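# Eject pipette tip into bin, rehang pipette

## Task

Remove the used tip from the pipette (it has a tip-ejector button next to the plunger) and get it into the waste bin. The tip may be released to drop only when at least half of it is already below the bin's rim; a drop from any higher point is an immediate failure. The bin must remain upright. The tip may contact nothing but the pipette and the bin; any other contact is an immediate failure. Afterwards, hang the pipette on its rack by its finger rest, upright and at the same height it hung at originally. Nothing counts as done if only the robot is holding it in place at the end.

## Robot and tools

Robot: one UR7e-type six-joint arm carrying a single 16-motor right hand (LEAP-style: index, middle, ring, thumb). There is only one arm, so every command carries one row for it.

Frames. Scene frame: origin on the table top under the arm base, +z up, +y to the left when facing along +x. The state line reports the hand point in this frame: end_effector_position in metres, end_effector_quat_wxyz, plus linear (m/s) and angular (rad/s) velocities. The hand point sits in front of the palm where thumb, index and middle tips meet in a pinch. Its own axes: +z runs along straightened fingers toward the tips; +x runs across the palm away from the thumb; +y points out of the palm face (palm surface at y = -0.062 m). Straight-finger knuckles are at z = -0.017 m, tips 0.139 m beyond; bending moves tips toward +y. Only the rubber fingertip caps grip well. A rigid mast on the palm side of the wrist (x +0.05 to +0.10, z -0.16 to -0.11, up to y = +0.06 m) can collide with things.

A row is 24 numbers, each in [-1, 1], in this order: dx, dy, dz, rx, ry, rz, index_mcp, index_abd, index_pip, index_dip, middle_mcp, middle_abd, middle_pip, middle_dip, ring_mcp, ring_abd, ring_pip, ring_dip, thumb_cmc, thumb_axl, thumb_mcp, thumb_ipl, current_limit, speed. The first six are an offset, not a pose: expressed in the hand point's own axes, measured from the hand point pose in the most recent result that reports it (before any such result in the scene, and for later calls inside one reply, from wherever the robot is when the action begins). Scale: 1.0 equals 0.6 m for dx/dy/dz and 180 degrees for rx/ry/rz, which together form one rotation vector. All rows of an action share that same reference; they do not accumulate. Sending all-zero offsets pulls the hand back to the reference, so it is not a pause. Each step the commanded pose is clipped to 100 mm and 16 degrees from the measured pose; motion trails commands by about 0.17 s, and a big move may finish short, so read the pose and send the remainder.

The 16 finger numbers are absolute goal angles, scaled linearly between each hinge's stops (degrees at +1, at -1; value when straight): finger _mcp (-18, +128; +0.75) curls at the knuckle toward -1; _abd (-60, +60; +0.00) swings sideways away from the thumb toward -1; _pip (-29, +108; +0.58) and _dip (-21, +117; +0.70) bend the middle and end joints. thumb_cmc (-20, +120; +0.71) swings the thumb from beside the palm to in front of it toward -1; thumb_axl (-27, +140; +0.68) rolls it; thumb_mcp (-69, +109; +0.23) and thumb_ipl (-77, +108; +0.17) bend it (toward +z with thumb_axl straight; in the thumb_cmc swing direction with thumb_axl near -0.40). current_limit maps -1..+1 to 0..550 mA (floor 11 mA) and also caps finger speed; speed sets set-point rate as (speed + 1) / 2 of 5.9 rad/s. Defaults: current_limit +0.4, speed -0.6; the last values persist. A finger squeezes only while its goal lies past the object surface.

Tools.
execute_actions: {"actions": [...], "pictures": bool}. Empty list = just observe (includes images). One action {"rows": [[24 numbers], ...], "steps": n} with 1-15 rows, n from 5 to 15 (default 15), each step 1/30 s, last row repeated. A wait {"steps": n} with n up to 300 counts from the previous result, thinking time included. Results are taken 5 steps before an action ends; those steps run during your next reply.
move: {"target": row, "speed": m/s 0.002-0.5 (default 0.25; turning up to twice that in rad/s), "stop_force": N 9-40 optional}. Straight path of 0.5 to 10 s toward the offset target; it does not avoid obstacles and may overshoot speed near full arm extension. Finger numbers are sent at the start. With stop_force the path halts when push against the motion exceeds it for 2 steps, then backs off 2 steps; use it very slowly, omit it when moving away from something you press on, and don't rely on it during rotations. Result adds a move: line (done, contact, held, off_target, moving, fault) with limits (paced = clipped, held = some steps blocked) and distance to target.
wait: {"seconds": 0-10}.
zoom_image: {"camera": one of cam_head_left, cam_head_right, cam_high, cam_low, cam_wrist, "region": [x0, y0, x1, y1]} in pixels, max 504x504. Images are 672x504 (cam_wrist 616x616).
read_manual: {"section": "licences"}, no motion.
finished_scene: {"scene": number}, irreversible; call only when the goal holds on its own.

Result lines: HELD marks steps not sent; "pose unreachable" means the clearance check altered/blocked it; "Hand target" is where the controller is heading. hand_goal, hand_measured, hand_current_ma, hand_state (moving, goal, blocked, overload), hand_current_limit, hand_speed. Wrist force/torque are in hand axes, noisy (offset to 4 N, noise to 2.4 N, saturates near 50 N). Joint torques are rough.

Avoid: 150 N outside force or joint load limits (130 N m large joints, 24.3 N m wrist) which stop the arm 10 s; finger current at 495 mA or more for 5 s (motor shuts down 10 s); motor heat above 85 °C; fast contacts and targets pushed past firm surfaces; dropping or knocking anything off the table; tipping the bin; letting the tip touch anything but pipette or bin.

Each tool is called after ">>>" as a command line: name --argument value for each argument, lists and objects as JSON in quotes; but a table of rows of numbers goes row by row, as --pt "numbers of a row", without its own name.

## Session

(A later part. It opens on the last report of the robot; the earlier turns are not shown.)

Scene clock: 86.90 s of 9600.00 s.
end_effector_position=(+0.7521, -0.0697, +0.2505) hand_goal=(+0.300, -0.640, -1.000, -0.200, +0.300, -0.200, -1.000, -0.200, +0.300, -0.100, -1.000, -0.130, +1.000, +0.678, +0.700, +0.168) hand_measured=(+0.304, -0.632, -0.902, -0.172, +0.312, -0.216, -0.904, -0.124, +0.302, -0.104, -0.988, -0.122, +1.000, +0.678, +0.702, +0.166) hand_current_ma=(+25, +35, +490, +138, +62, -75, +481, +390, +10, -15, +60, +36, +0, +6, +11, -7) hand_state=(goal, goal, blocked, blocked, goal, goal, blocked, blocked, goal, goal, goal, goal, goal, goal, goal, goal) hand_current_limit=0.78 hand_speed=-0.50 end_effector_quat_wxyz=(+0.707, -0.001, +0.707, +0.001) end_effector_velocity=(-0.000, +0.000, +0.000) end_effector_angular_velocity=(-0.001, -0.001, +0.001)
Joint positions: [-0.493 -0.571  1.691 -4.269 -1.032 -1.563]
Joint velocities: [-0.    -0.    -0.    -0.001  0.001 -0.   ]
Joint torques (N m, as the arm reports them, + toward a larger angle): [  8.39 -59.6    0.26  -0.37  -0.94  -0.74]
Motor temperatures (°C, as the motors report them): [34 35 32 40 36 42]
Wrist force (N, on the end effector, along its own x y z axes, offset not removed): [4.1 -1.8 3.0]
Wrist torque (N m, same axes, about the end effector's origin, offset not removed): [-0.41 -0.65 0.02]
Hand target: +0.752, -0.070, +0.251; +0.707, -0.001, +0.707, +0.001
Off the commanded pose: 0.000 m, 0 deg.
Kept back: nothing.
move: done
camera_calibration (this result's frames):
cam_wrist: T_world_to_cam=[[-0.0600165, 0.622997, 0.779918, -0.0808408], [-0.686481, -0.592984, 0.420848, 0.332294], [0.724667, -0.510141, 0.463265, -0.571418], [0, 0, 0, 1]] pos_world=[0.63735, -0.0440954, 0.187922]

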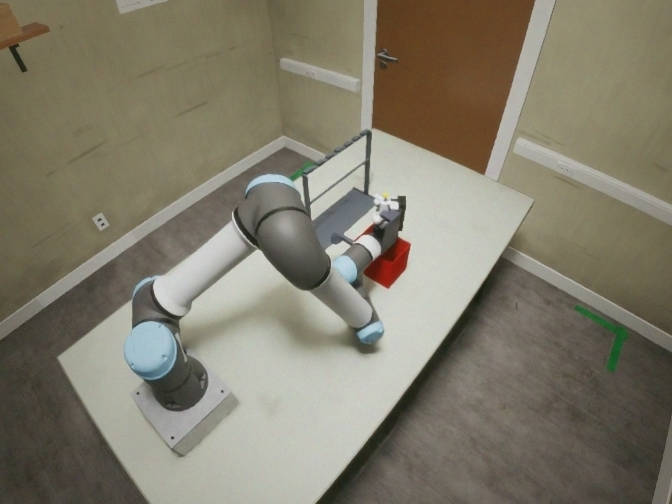

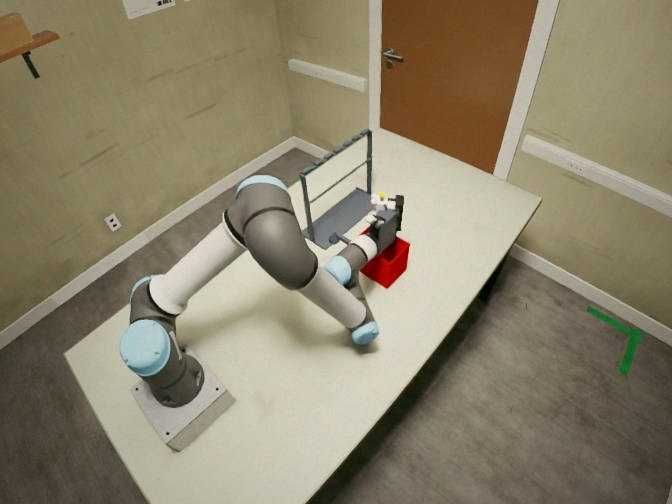

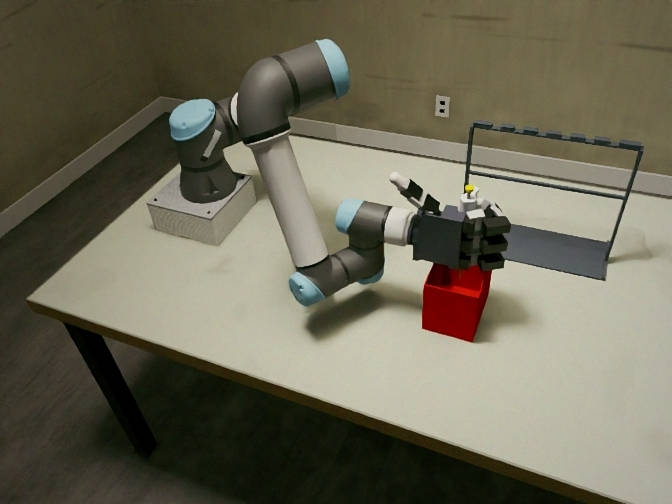

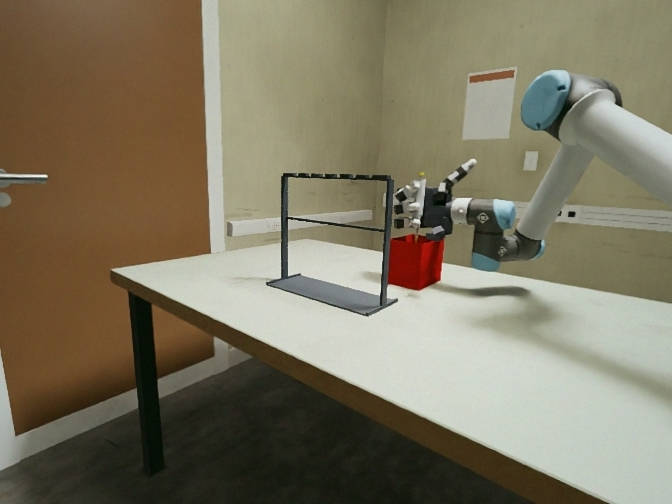

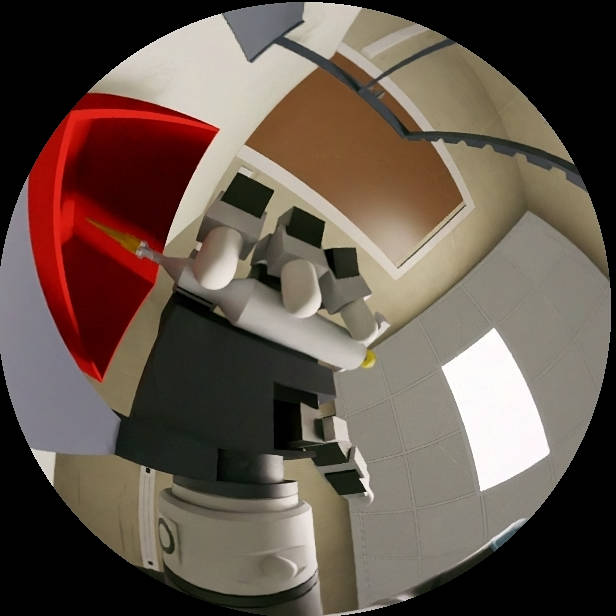

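>>> move --target '[0,0,0,0,0,0, 0.41,-0.5,-0.78,-0.2, 0.30,-0.2,-1.0,-0.2, 0.30,-0.1,-1.0,-0.13, 0.80,0.678,0.226,-0.846, 0.78,-0.6]'

>>> move --target '[0,0,0,0,0,0, 0.41,-0.5,-1.0,-0.25, 0.30,-0.2,-1.0,-0.2, 0.30,-0.1,-1.0,-0.13, 0.80,0.678,0.11,-0.846, 0.78,-0.85]'

>>> zoom_image --camera "cam_low" --region '[390, 160, 450, 215]'

>>> zoom_image --camera "cam_high" --region '[430, 160, 510, 230]'

>>> zoom_image --camera "cam_wrist" --region '[280, 240, 440, 400]'

Scene clock: 90.20 s of 9600.00 s.
end_effector_position=(+0.7521, -0.0697, +0.2505) hand_goal=(+0.410, -0.500, -0.780, -0.200, +0.300, -0.200, -1.000, -0.200, +0.300, -0.100, -1.000, -0.130, +0.800, +0.678, +0.226, -0.846) hand_measured=(+0.408, -0.506, -0.782, -0.196, +0.312, -0.216, -0.904, -0.124, +0.302, -0.102, -0.988, -0.122, +0.806, +0.678, +0.226, -0.846) hand_current_ma=(-15, -27, -7, +17, +62, -74, +481, +382, +10, -9, +60, +36, +31, +4, +3, +3) hand_state=(goal, goal, goal, goal, goal, goal, blocked, blocked, goal, goal, goal, goal, goal, goal, goal, goal) hand_current_limit=0.78 hand_speed=-0.60 end_effector_quat_wxyz=(+0.707, -0.001, +0.707, +0.001) end_effector_velocity=(-0.000, +0.001, +0.000) end_effector_angular_velocity=(-0.000, -0.001, +0.002)
Joint positions: [-0.493 -0.571  1.691 -4.269 -1.032 -1.563]
Joint velocities: [ 0.     0.    -0.001 -0.     0.002 -0.   ]
Joint torques (N m, as the arm reports them, + toward a larger angle): [  7.38 -58.78  -0.65  -0.23  -1.11  -0.89]
Motor temperatures (°C, as the motors report them): [34 35 32 40 36 42]
Wrist force (N, on the end effector, along its own x y z axes, offset not removed): [1.4 -2.2 3.7]
Wrist torque (N m, same axes, about the end effector's origin, offset not removed): [-0.54 -0.33 -0.43]
Hand target: +0.752, -0.070, +0.251; +0.707, -0.001, +0.707, +0.001
Off the commanded pose: 0.000 m, 0 deg.
Kept back: nothing.
move: done
camera_calibration (this result's frames):
cam_wrist: T_world_to_cam=[[-0.0600163, 0.622997, 0.779918, -0.080841], [-0.686481, -0.592984, 0.420849, 0.332294], [0.724667, -0.510141, 0.463264, -0.571418], [0, 0, 0, 1]] pos_world=[0.637349, -0.0440954, 0.187922]

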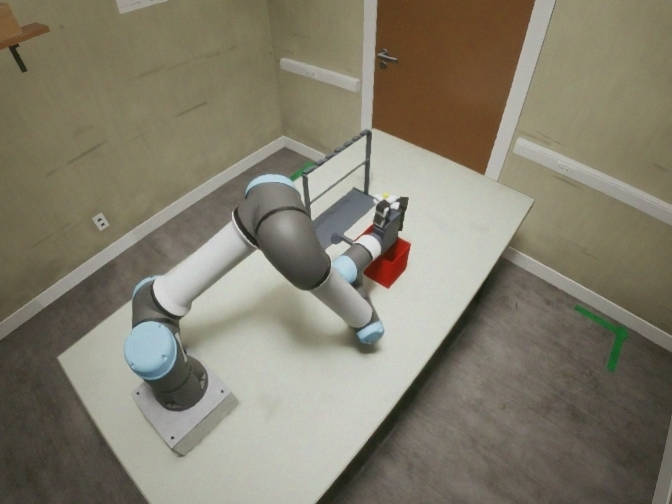

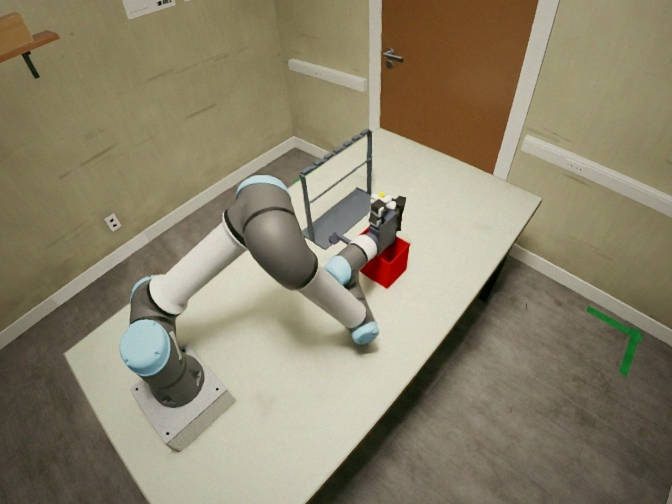

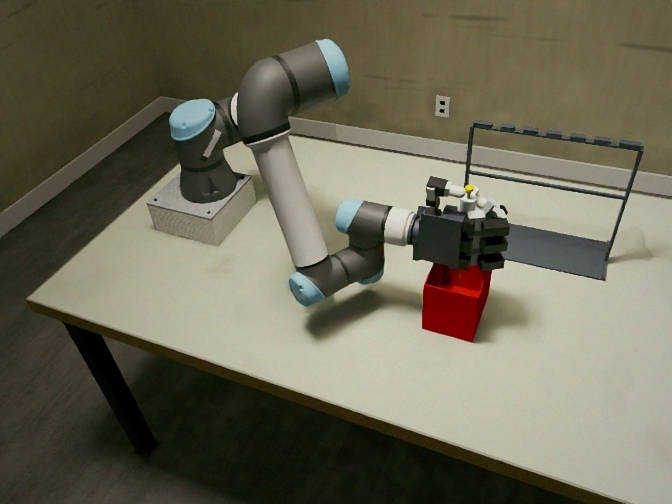

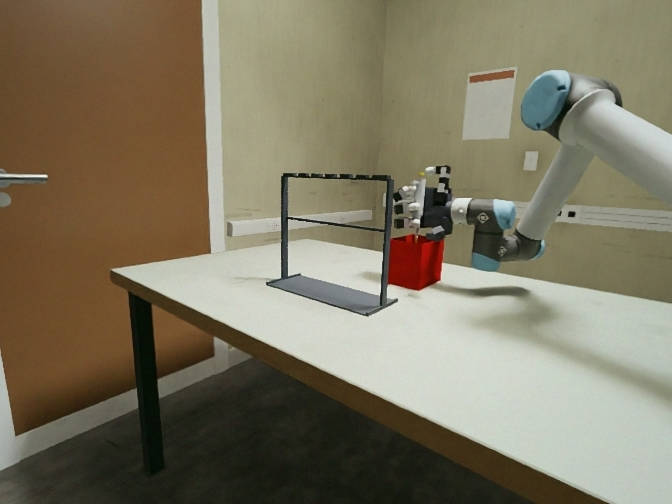

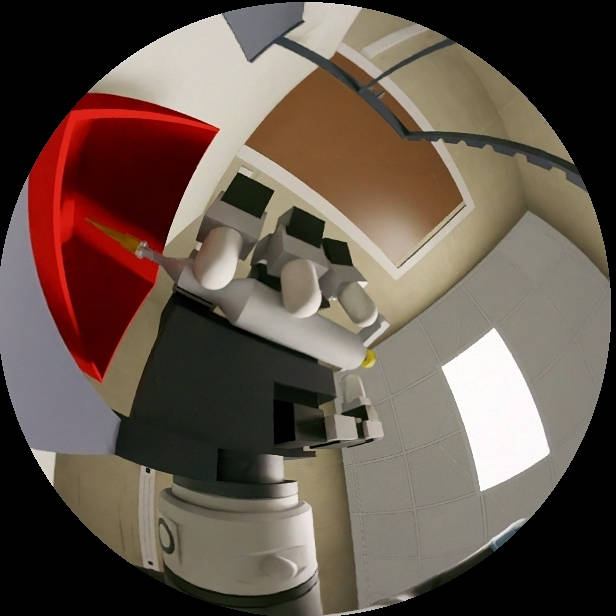

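Scene clock: 90.93 s of 9600.00 s.
end_effector_position=(+0.7521, -0.0697, +0.2505) hand_goal=(+0.410, -0.500, -1.000, -0.250, +0.300, -0.200, -1.000, -0.200, +0.300, -0.100, -1.000, -0.130, +0.800, +0.678, +0.110, -0.846) hand_measured=(+0.414, -0.498, -0.884, -0.228, +0.308, -0.216, -0.904, -0.124, +0.302, -0.102, -0.988, -0.122, +0.806, +0.678, +0.110, -0.846) hand_current_ma=(+20, +5, +489, +109, +45, -74, +481, +382, +10, -9, +61, +36, +31, +4, -2, +3) hand_state=(goal, goal, blocked, blocked, goal, goal, blocked, blocked, goal, goal, goal, goal, goal, goal, goal, goal) hand_current_limit=0.78 hand_speed=-0.85 end_effector_quat_wxyz=(+0.707, -0.001, +0.707, +0.001) end_effector_velocity=(+0.000, -0.000, +0.000) end_effector_angular_velocity=(-0.001, -0.002, +0.000)
Joint positions: [-0.493 -0.571  1.691 -4.269 -1.032 -1.563]
Joint velocities: [-0.    -0.    -0.001 -0.001  0.    -0.   ]
Joint torques (N m, as the arm reports them, + toward a larger angle): [  8.32 -58.83  -0.08  -0.34  -1.05  -0.88]
Motor temperatures (°C, as the motors report them): [34 35 32 40 36 42]
Wrist force (N, on the end effector, along its own x y z axes, offset not removed): [0.9 -0.4 2.8]
Wrist torque (N m, same axes, about the end effector's origin, offset not removed): [-0.75 -0.02 -0.18]
Hand target: +0.752, -0.070, +0.251; +0.707, -0.001, +0.707, +0.001
Off the commanded pose: 0.000 m, 0 deg.
Kept back: nothing.
move: done
camera_calibration (this result's frames):
cam_wrist: T_world_to_cam=[[-0.0600165, 0.622997, 0.779918, -0.0808408], [-0.686481, -0.592984, 0.420849, 0.332294], [0.724667, -0.510141, 0.463265, -0.571418], [0, 0, 0, 1]] pos_world=[0.637349, -0.0440953, 0.187922]

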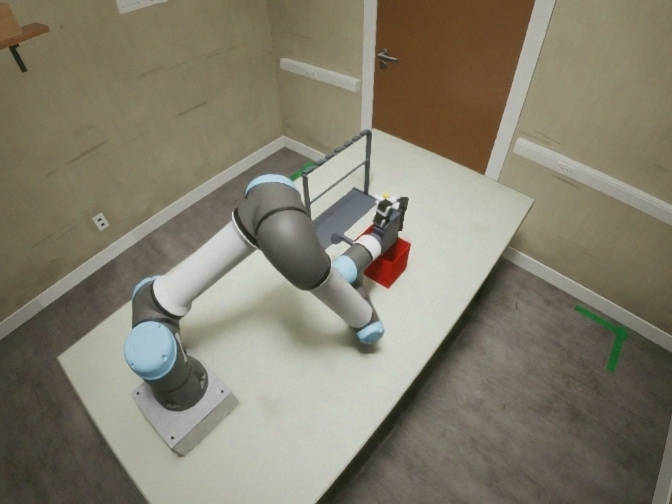

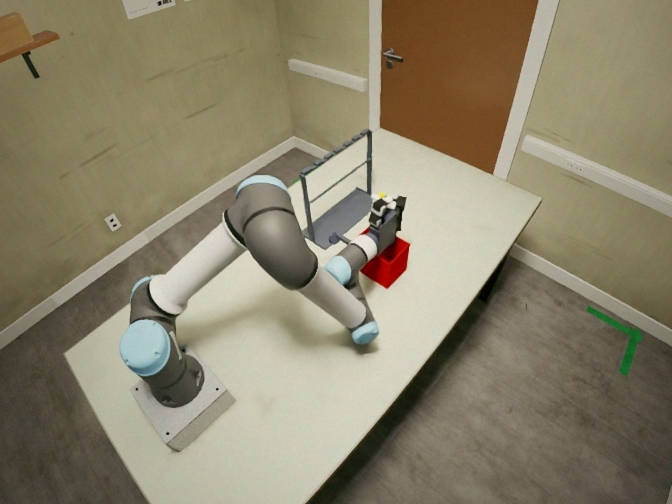

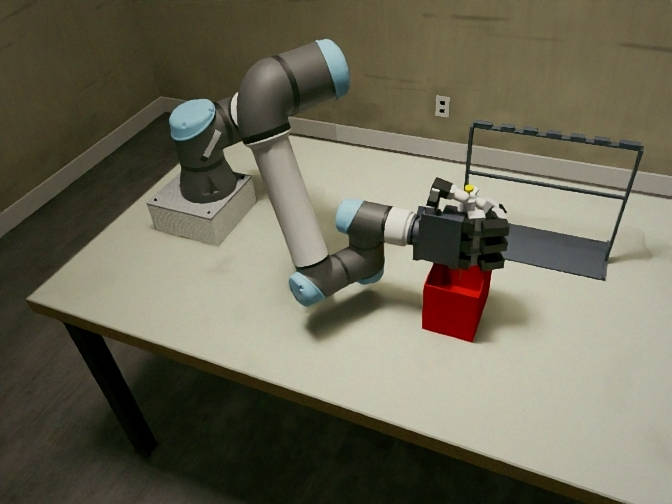

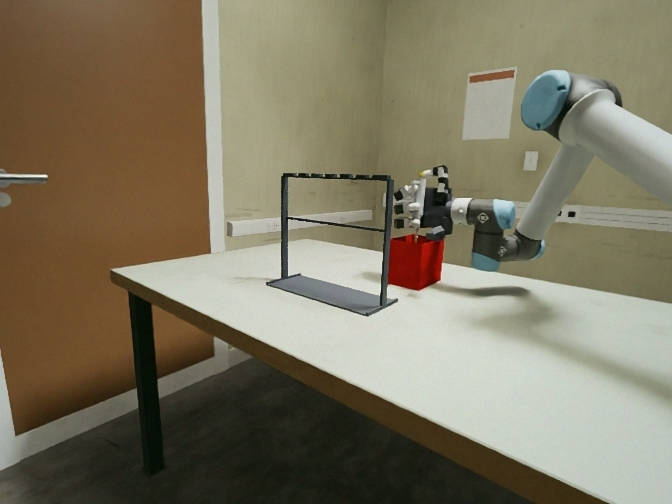

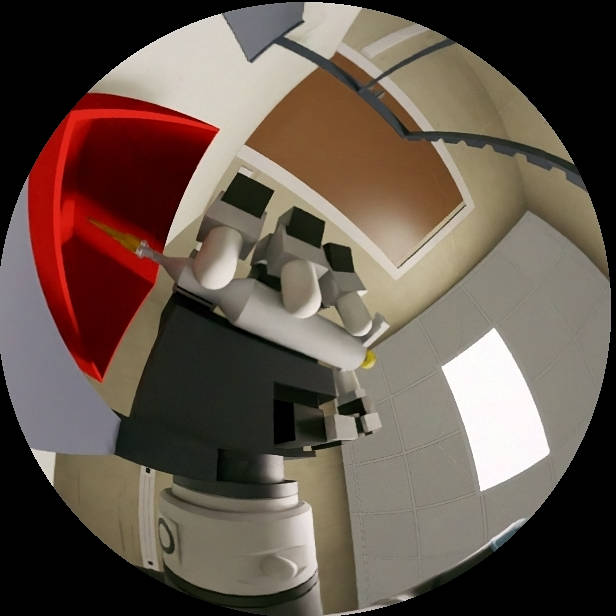

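Region (390, 160, 450, 215) of cam_low's 672x504 image, scaled by 8.400, with more detail than that image has; it fills the top 462 rows of this view, and the rest is white.

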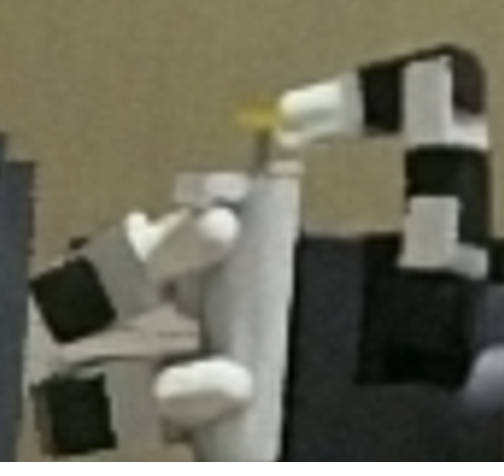

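Region (430, 160, 510, 230) of cam_high's 672x504 image, scaled by 6.300, with more detail than that image has; it fills the top 441 rows of this view, and the rest is white.

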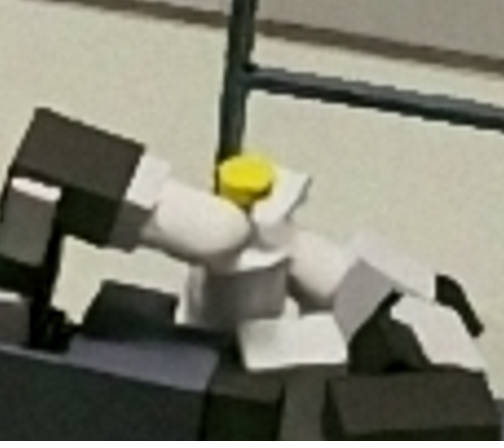

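Region (280, 240, 440, 400) of cam_wrist's 616x616 image, scaled by 3.150, with more detail than that image has.

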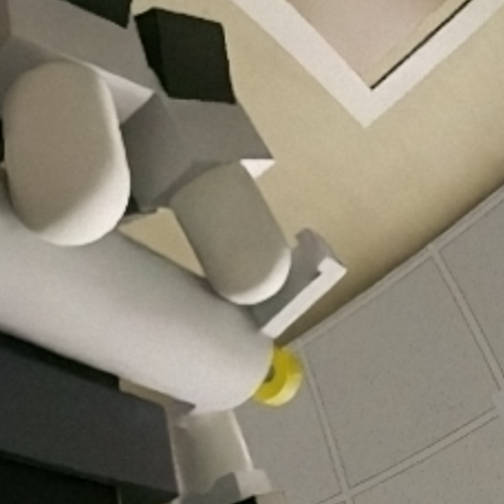

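>>> move --target '[0,0,0,0,0,0, 0.41,-0.5,-1.0,-0.25, 0.30,-0.2,-1.0,-0.2, 0.30,-0.1,-1.0,-0.13, 0.80,0.678,0.073,-0.846, 0.78,-0.85]'

>>> move --target '[0,0,0,0,0,0, 0.41,-0.5,-1.0,-0.25, 0.30,-0.2,-1.0,-0.2, 0.30,-0.1,-1.0,-0.13, 0.66,0.678,0.073,-0.846, 0.78,-0.9]'

>>> zoom_image --camera "cam_low" --region '[390, 160, 450, 215]'

>>> zoom_image --camera "cam_high" --region '[430, 160, 510, 230]'

Scene clock: 91.93 s of 9600.00 s.
end_effector_position=(+0.7521, -0.0697, +0.2505) hand_goal=(+0.410, -0.500, -1.000, -0.250, +0.300, -0.200, -1.000, -0.200, +0.300, -0.100, -1.000, -0.130, +0.800, +0.678, +0.074, -0.846) hand_measured=(+0.414, -0.498, -0.884, -0.228, +0.308, -0.216, -0.904, -0.124, +0.302, -0.102, -0.988, -0.122, +0.806, +0.678, +0.074, -0.846) hand_current_ma=(+20, +5, +489, +109, +45, -74, +481, +382, +10, -9, +61, +36, +31, +4, -3, +3) hand_state=(goal, goal, blocked, blocked, goal, goal, blocked, blocked, goal, goal, goal, goal, goal, goal, goal, goal) hand_current_limit=0.78 hand_speed=-0.85 end_effector_quat_wxyz=(+0.707, -0.001, +0.707, +0.001) end_effector_velocity=(+0.000, -0.000, -0.001) end_effector_angular_velocity=(+0.001, +0.002, -0.001)
Joint positions: [-0.493 -0.571  1.691 -4.269 -1.032 -1.563]
Joint velocities: [-0.    -0.     0.001  0.002 -0.001 -0.   ]
Joint torques (N m, as the arm reports them, + toward a larger angle): [  7.1  -58.97  -1.36  -0.47  -1.13  -1.01]
Motor temperatures (°C, as the motors report them): [34 35 32 40 36 42]
Wrist force (N, on the end effector, along its own x y z axes, offset not removed): [-3.5 -0.1 2.3]
Wrist torque (N m, same axes, about the end effector's origin, offset not removed): [-0.22 0.48 -0.73]
Hand target: +0.752, -0.070, +0.251; +0.707, -0.001, +0.707, +0.001
Off the commanded pose: 0.000 m, 0 deg.
Kept back: nothing.
move: done
camera_calibration (this result's frames):
cam_wrist: T_world_to_cam=[[-0.0600164, 0.622997, 0.779918, -0.0808408], [-0.686481, -0.592984, 0.420849, 0.332294], [0.724667, -0.510141, 0.463265, -0.571418], [0, 0, 0, 1]] pos_world=[0.637349, -0.0440953, 0.187922]

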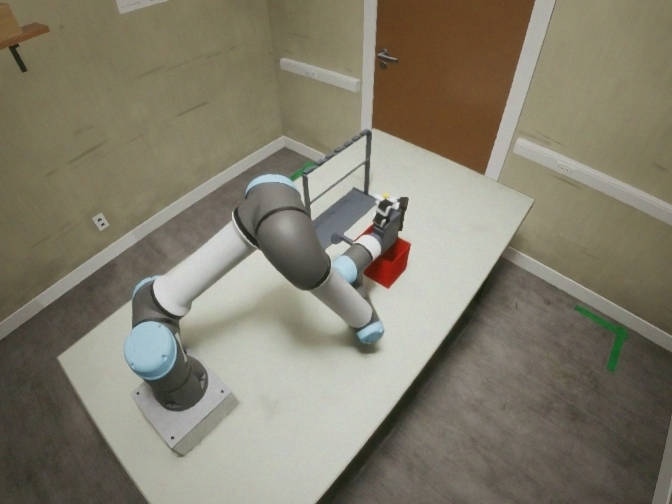

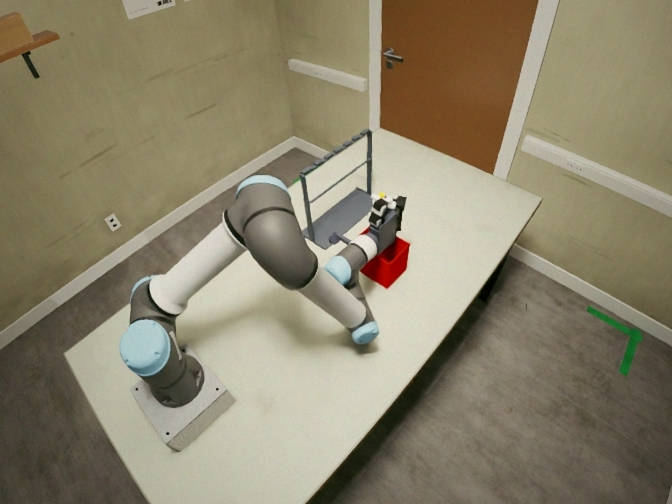

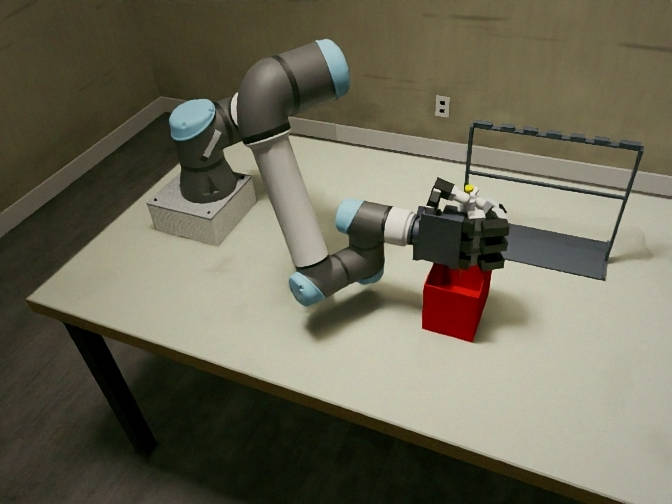

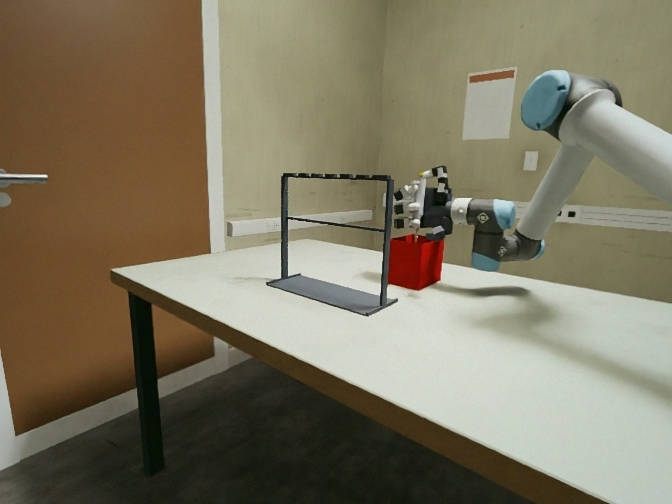

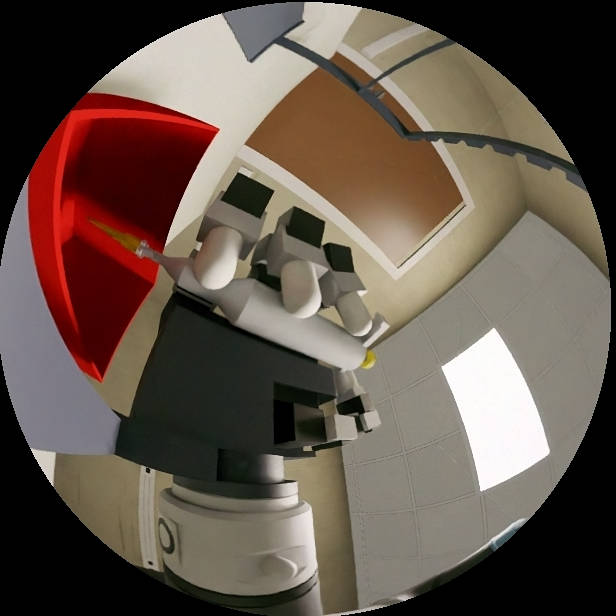

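Scene clock: 92.70 s of 9600.00 s.
end_effector_position=(+0.7521, -0.0697, +0.2505) hand_goal=(+0.410, -0.500, -1.000, -0.250, +0.300, -0.200, -1.000, -0.200, +0.300, -0.100, -1.000, -0.130, +0.660, +0.678, +0.074, -0.846) hand_measured=(+0.414, -0.498, -0.884, -0.228, +0.308, -0.216, -0.904, -0.124, +0.302, -0.102, -0.988, -0.122, +0.674, +0.680, +0.074, -0.846) hand_current_ma=(+22, +6, +490, +110, +45, -74, +481, +382, +10, -9, +61, +36, +77, +13, -3, +3) hand_state=(goal, goal, blocked, blocked, goal, goal, blocked, blocked, goal, goal, goal, goal, goal, goal, goal, goal) hand_current_limit=0.78 hand_speed=-0.90 end_effector_quat_wxyz=(+0.707, -0.001, +0.707, +0.001) end_effector_velocity=(+0.000, +0.000, -0.000) end_effector_angular_velocity=(-0.000, -0.000, -0.000)
Joint positions: [-0.493 -0.571  1.691 -4.269 -1.032 -1.563]
Joint velocities: [ 0.  0. -0.  0. -0. -0.]
Joint torques (N m, as the arm reports them, + toward a larger angle): [  7.66 -59.68   0.3   -0.53  -0.98  -0.86]
Motor temperatures (°C, as the motors report them): [34 35 32 40 36 42]
Wrist force (N, on the end effector, along its own x y z axes, offset not removed): [0.2 -1.5 5.5]
Wrist torque (N m, same axes, about the end effector's origin, offset not removed): [-0.86 -0.18 -0.45]
Hand target: +0.752, -0.070, +0.251; +0.707, -0.001, +0.707, +0.001
Off the commanded pose: 0.000 m, 0 deg.
Kept back: nothing.
move: done
camera_calibration (this result's frames):
cam_wrist: T_world_to_cam=[[-0.0600165, 0.622997, 0.779918, -0.0808408], [-0.686481, -0.592984, 0.420849, 0.332294], [0.724667, -0.510141, 0.463265, -0.571418], [0, 0, 0, 1]] pos_world=[0.637349, -0.0440953, 0.187922]

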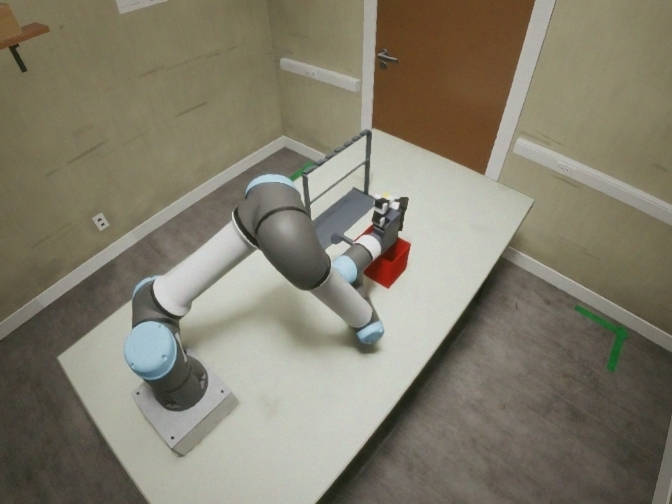

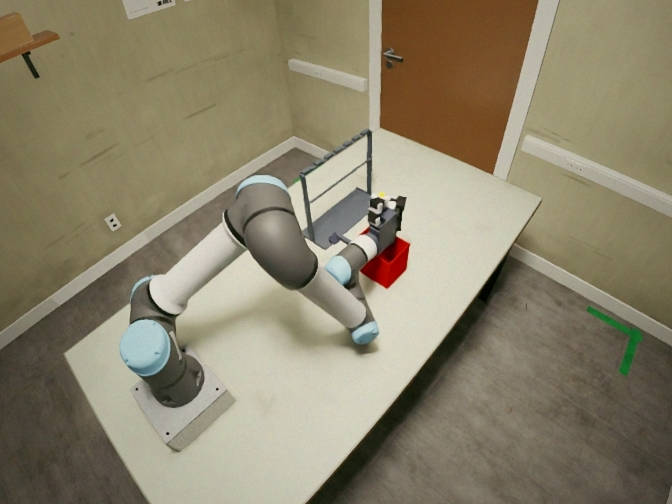

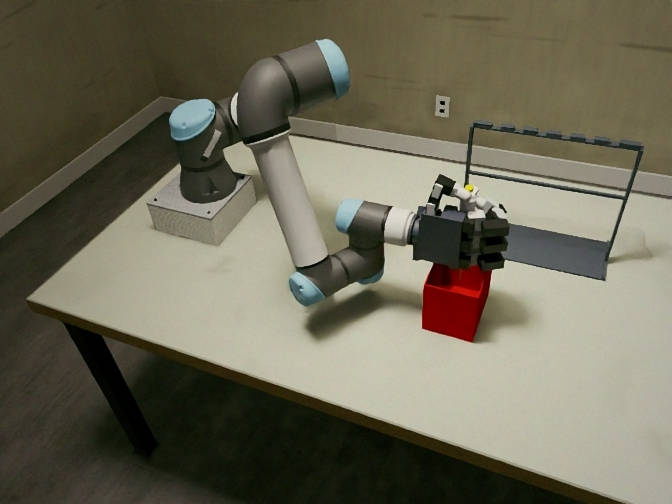

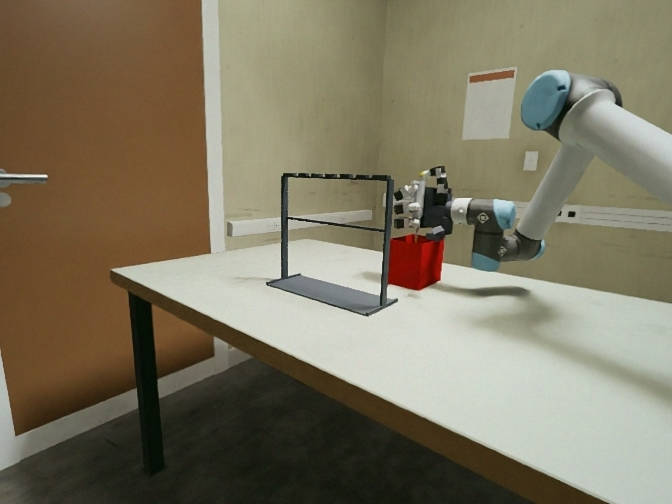

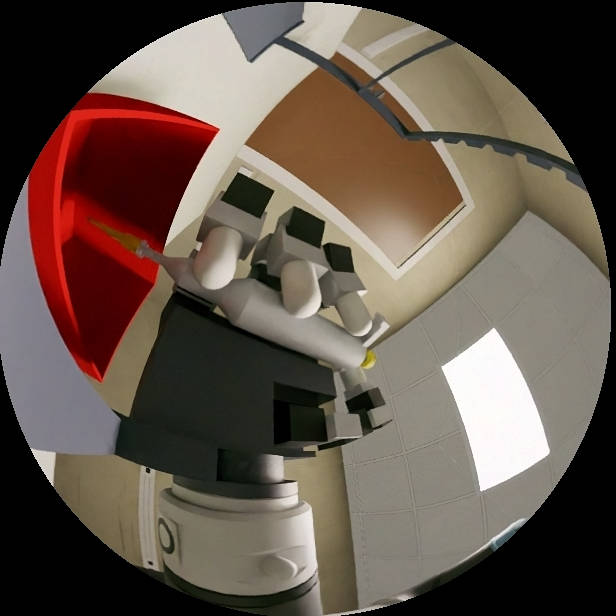

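Region (390, 160, 450, 215) of cam_low's 672x504 image, scaled by 8.400, with more detail than that image has; it fills the top 462 rows of this view, and the rest is white.

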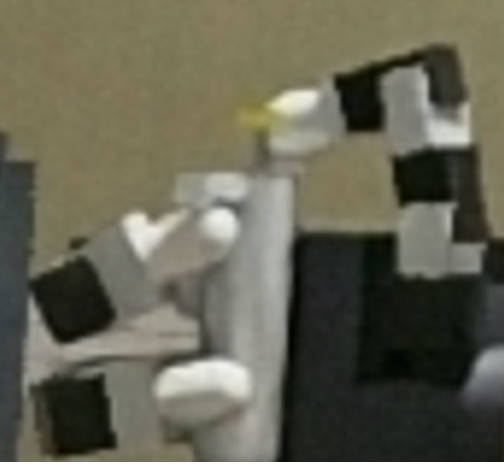

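Region (430, 160, 510, 230) of cam_high's 672x504 image, scaled by 6.300, with more detail than that image has; it fills the top 441 rows of this view, and the rest is white.

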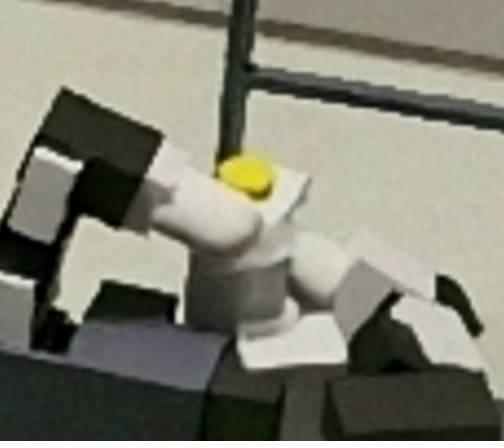

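>>> execute_actions --actions '[{"rows": [[0,0,0,0,0,0, 0.41,-0.5,-1.0,-0.25, 0.30,-0.2,-1.0,-0.2, 0.30,-0.1,-1.0,-0.13, 0.675,0.678,-0.06,-0.95, 0.78,-0.9]], "steps": 15}]'

>>> execute_actions --actions '[{"steps": 25}]' --pictures true

>>> zoom_image --camera "cam_low" --region '[390, 160, 450, 215]'

Scene clock: 94.03 s of 9600.00 s.
end_effector_position=(+0.7521, -0.0697, +0.2505) hand_goal=(+0.410, -0.500, -1.000, -0.250, +0.300, -0.200, -1.000, -0.200, +0.300, -0.100, -1.000, -0.130, +0.676, +0.678, -0.060, -0.950) hand_measured=(+0.414, -0.498, -0.884, -0.228, +0.308, -0.216, -0.904, -0.124, +0.302, -0.102, -0.988, -0.122, +0.676, +0.680, +0.060, -0.860) hand_current_ma=(+22, +15, +487, +114, +45, -74, +481, +382, +13, -8, +65, +36, +0, +13, +299, +263) hand_state=(goal, goal, blocked, blocked, goal, goal, blocked, blocked, goal, goal, goal, goal, goal, goal, moving, moving) hand_current_limit=0.78 hand_speed=-0.90 end_effector_quat_wxyz=(+0.707, -0.001, +0.707, +0.001) end_effector_velocity=(-0.000, +0.001, -0.000) end_effector_angular_velocity=(+0.000, +0.000, +0.004)
Joint positions: [-0.493 -0.571  1.691 -4.269 -1.032 -1.563]
Joint velocities: [ 0.001  0.     0.    -0.     0.003 -0.   ]
Joint torques (N m, as the arm reports them, + toward a larger angle): [  7.39 -59.56   0.46  -0.49  -1.15  -0.95]
Motor temperatures (°C, as the motors report them): [34 35 32 40 36 42]
Wrist force (N, on the end effector, along its own x y z axes, offset not removed): [-0.4 -0.9 4.4]
Wrist torque (N m, same axes, about the end effector's origin, offset not removed): [-0.49 -0.01 -0.50]
Steps of this call (steps 1 to 30: nothing new was sent; steps 31 to 40: the first 10 steps of this action). Readings (end_effector_position | what the end effector reports):
31: (+0.7521, -0.0697, +0.2505) | hand_goal=(+0.410, -0.500, -1.000, -0.250, +0.300, -0.200, -1.000, -0.200, +0.300, -0.100, -1.000, -0.130, +0.676, +0.678, -0.060, -0.950) hand_measured=(+0.414, -0.498, -0.884, -0.228, +0.308, -0.216, -0.904, -0.124, +0.302, -0.102, -0.988, -0.122, +0.674, +0.680, +0.074, -0.846) hand_current_ma=(+22, +6, +490, +110, +45, -74, +481, +382, +10, -9, +61, +36, +77, +13, -3, +3) hand_state=(goal, goal, blocked, blocked, goal, goal, blocked, blocked, goal, goal, goal, goal, moving, goal, moving, moving) hand_current_limit=0.78 hand_speed=-0.90
32: (+0.7521, -0.0697, +0.2505) | hand_goal=(+0.410, -0.500, -1.000, -0.250, +0.300, -0.200, -1.000, -0.200, +0.300, -0.100, -1.000, -0.130, +0.676, +0.678, -0.060, -0.950) hand_measured=(+0.414, -0.498, -0.884, -0.228, +0.308, -0.216, -0.904, -0.124, +0.302, -0.102, -0.988, -0.122, +0.674, +0.680, +0.074, -0.846) hand_current_ma=(+22, +6, +489, +110, +45, -74, +481, +382, +10, -9, +61, +36, +33, +13, +27, +30) hand_state=(goal, goal, blocked, blocked, goal, goal, blocked, blocked, goal, goal, goal, goal, moving, goal, moving, moving) hand_current_limit=0.78 hand_speed=-0.90
34: (+0.7521, -0.0697, +0.2505) | hand_goal=(+0.410, -0.500, -1.000, -0.250, +0.300, -0.200, -1.000, -0.200, +0.300, -0.100, -1.000, -0.130, +0.676, +0.678, -0.060, -0.950) hand_measured=(+0.414, -0.498, -0.884, -0.228, +0.308, -0.216, -0.904, -0.124, +0.302, -0.102, -0.988, -0.122, +0.676, +0.680, +0.064, -0.854) hand_current_ma=(+22, +6, +489, +110, +45, -74, +481, +382, +10, -9, +61, +36, -2, +13, +9, +16) hand_state=(goal, goal, blocked, blocked, goal, goal, blocked, blocked, goal, goal, goal, goal, moving, goal, moving, moving) hand_current_limit=0.78 hand_speed=-0.90
38: (+0.7521, -0.0697, +0.2505) | hand_goal=(+0.410, -0.500, -1.000, -0.250, +0.300, -0.200, -1.000, -0.200, +0.300, -0.100, -1.000, -0.130, +0.676, +0.678, -0.060, -0.950) hand_measured=(+0.414, -0.498, -0.884, -0.228, +0.308, -0.216, -0.904, -0.124, +0.302, -0.102, -0.988, -0.122, +0.676, +0.680, +0.060, -0.858) hand_current_ma=(+22, +11, +488, +113, +45, -74, +481, +382, +11, -9, +63, +36, -1, +13, +217, +201) hand_state=(goal, goal, blocked, blocked, goal, goal, blocked, blocked, goal, goal, goal, goal, goal, goal, moving, moving) hand_current_limit=0.78 hand_speed=-0.90
40: the state above

Scene clock: 94.87 s of 9600.00 s.
end_effector_position=(+0.7521, -0.0697, +0.2505) hand_goal=(+0.410, -0.500, -1.000, -0.250, +0.300, -0.200, -1.000, -0.200, +0.300, -0.100, -1.000, -0.130, +0.676, +0.678, -0.060, -0.950) hand_measured=(+0.414, -0.496, -0.892, -0.228, +0.308, -0.196, -0.904, -0.124, +0.302, -0.100, -0.986, -0.122, +0.678, +0.682, +0.058, -0.882) hand_current_ma=(+22, +17, +490, +114, +45, +17, +481, +382, +13, +2, +69, +36, +15, +24, +489, +465) hand_state=(goal, goal, blocked, blocked, goal, goal, blocked, blocked, goal, goal, goal, goal, goal, goal, blocked, blocked) hand_current_limit=0.78 hand_speed=-0.90 end_effector_quat_wxyz=(+0.707, -0.001, +0.707, +0.001) end_effector_velocity=(+0.000, +0.001, +0.000) end_effector_angular_velocity=(-0.000, -0.001, +0.001)
Joint positions: [-0.493 -0.571  1.691 -4.269 -1.032 -1.563]
Joint velocities: [ 0.001  0.    -0.001 -0.    -0.     0.   ]
Joint torques (N m, as the arm reports them, + toward a larger angle): [  7.65 -58.83  -0.49  -0.38  -1.15  -0.9 ]
Motor temperatures (°C, as the motors report them): [34 35 32 40 36 42]
Wrist force (N, on the end effector, along its own x y z axes, offset not removed): [-2.9 -2.8 0.7]
Wrist torque (N m, same axes, about the end effector's origin, offset not removed): [-0.34 0.53 -0.63]
Hand target: +0.752, -0.070, +0.251; +0.707, -0.001, +0.707, +0.001
Off the commanded pose: 0.000 m, 0 deg.
Kept back: nothing.
Steps of this call (steps 1 to 5: the last 5 steps of your previous action; steps 6 to 25: nothing new was sent). Readings (end_effector_position | what the end effector reports):
1: (+0.7521, -0.0697, +0.2505) | hand_goal=(+0.410, -0.500, -1.000, -0.250, +0.300, -0.200, -1.000, -0.200, +0.300, -0.100, -1.000, -0.130, +0.676, +0.678, -0.060, -0.950) hand_measured=(+0.414, -0.496, -0.884, -0.228, +0.308, -0.216, -0.904, -0.124, +0.302, -0.102, -0.988, -0.122, +0.676, +0.680, +0.060, -0.862) hand_current_ma=(+22, +19, +487, +114, +45, -69, +481, +382, +13, -7, +65, +36, +3, +13, +344, +296) hand_state=(goal, goal, blocked, blocked, goal, goal, blocked, blocked, goal, goal, goal, goal, goal, goal, moving, moving) hand_current_limit=0.78 hand_speed=-0.90
2: (+0.7521, -0.0697, +0.2505) | hand_goal=(+0.410, -0.500, -1.000, -0.250, +0.300, -0.200, -1.000, -0.200, +0.300, -0.100, -1.000, -0.130, +0.676, +0.678, -0.060, -0.950) hand_measured=(+0.414, -0.496, -0.886, -0.228, +0.308, -0.214, -0.904, -0.124, +0.302, -0.102, -0.988, -0.122, +0.676, +0.680, +0.058, -0.864) hand_current_ma=(+22, +17, +482, +114, +45, -54, +481, +382, +13, -3, +65, +36, +5, +13, +387, +317) hand_state=(goal, goal, moving, blocked, goal, moving, blocked, blocked, goal, goal, goal, goal, goal, goal, moving, moving) hand_current_limit=0.78 hand_speed=-0.90
4: (+0.7521, -0.0697, +0.2505) | hand_goal=(+0.410, -0.500, -1.000, -0.250, +0.300, -0.200, -1.000, -0.200, +0.300, -0.100, -1.000, -0.130, +0.676, +0.678, -0.060, -0.950) hand_measured=(+0.414, -0.496, -0.886, -0.228, +0.308, -0.210, -0.904, -0.124, +0.302, -0.100, -0.986, -0.122, +0.678, +0.680, +0.058, -0.868) hand_current_ma=(+22, +17, +483, +114, +45, -28, +481, +382, +13, +1, +66, +36, +9, +16, +472, +366) hand_state=(goal, goal, moving, blocked, goal, moving, blocked, blocked, goal, goal, goal, goal, goal, goal, moving, moving) hand_current_limit=0.78 hand_speed=-0.90
8: (+0.7521, -0.0697, +0.2505) | hand_goal=(+0.410, -0.500, -1.000, -0.250, +0.300, -0.200, -1.000, -0.200, +0.300, -0.100, -1.000, -0.130, +0.676, +0.678, -0.060, -0.950) hand_measured=(+0.414, -0.496, -0.890, -0.228, +0.308, -0.200, -0.904, -0.124, +0.302, -0.100, -0.986, -0.122, +0.678, +0.682, +0.058, -0.880) hand_current_ma=(+22, +17, +482, +114, +45, +14, +481, +382, +13, +1, +69, +36, +15, +23, +490, +462) hand_state=(goal, goal, moving, blocked, goal, moving, blocked, blocked, goal, goal, goal, goal, goal, goal, blocked, moving) hand_current_limit=0.78 hand_speed=-0.90
25: the state above
camera_calibration (this result's frames):
cam_wrist: T_world_to_cam=[[-0.0600166, 0.622997, 0.779918, -0.0808408], [-0.686481, -0.592984, 0.420848, 0.332294], [0.724667, -0.510141, 0.463265, -0.571418], [0, 0, 0, 1]] pos_world=[0.63735, -0.0440954, 0.187922]

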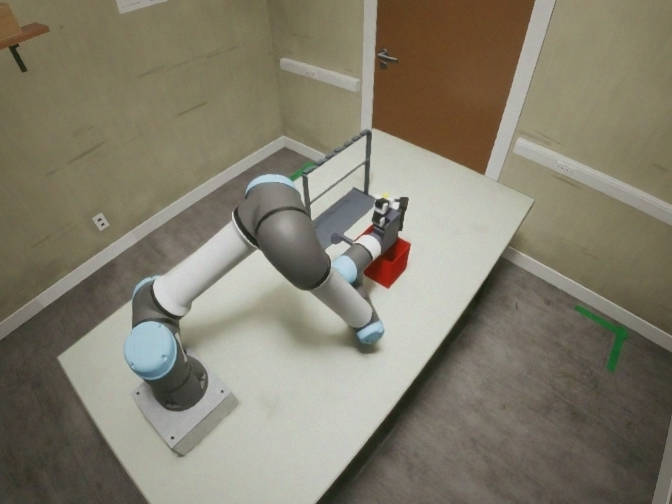

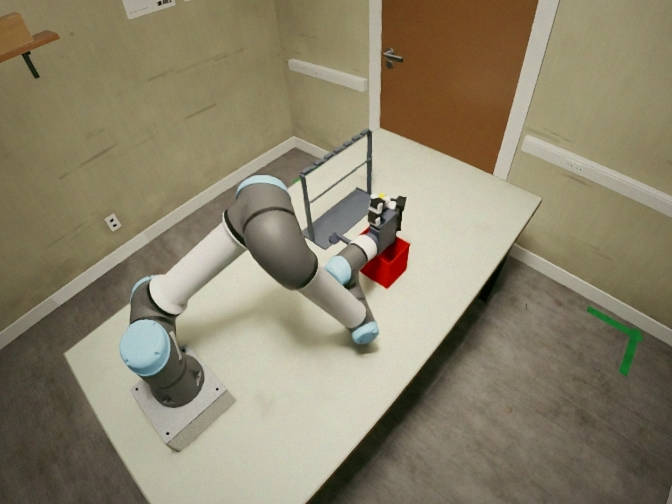

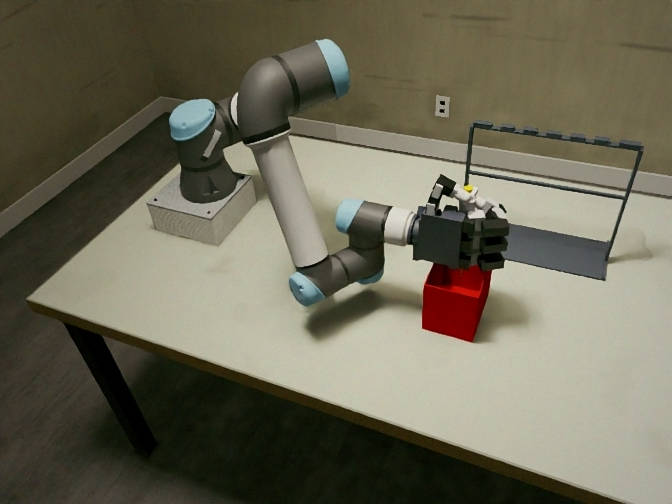

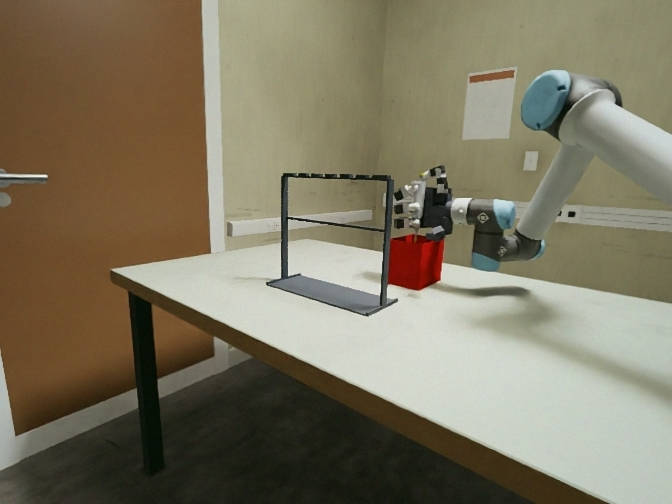

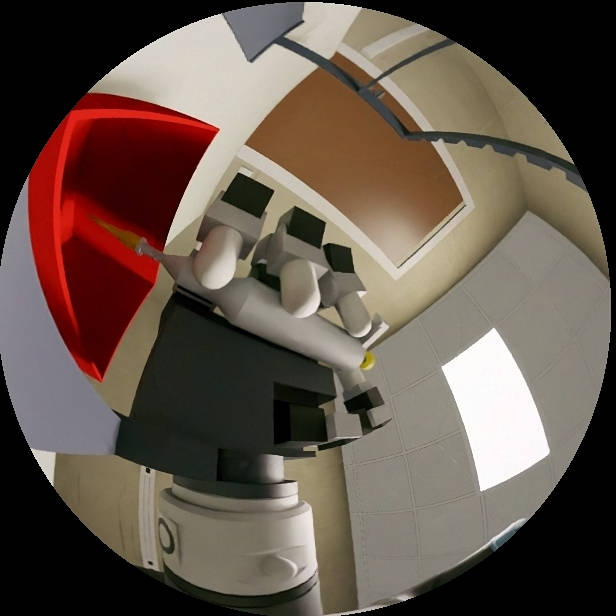

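Region (390, 160, 450, 215) of cam_low's 672x504 image, scaled by 8.400, with more detail than that image has; it fills the top 462 rows of this view, and the rest is white.

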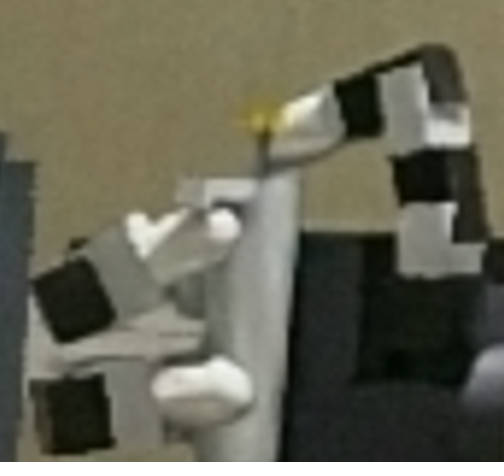

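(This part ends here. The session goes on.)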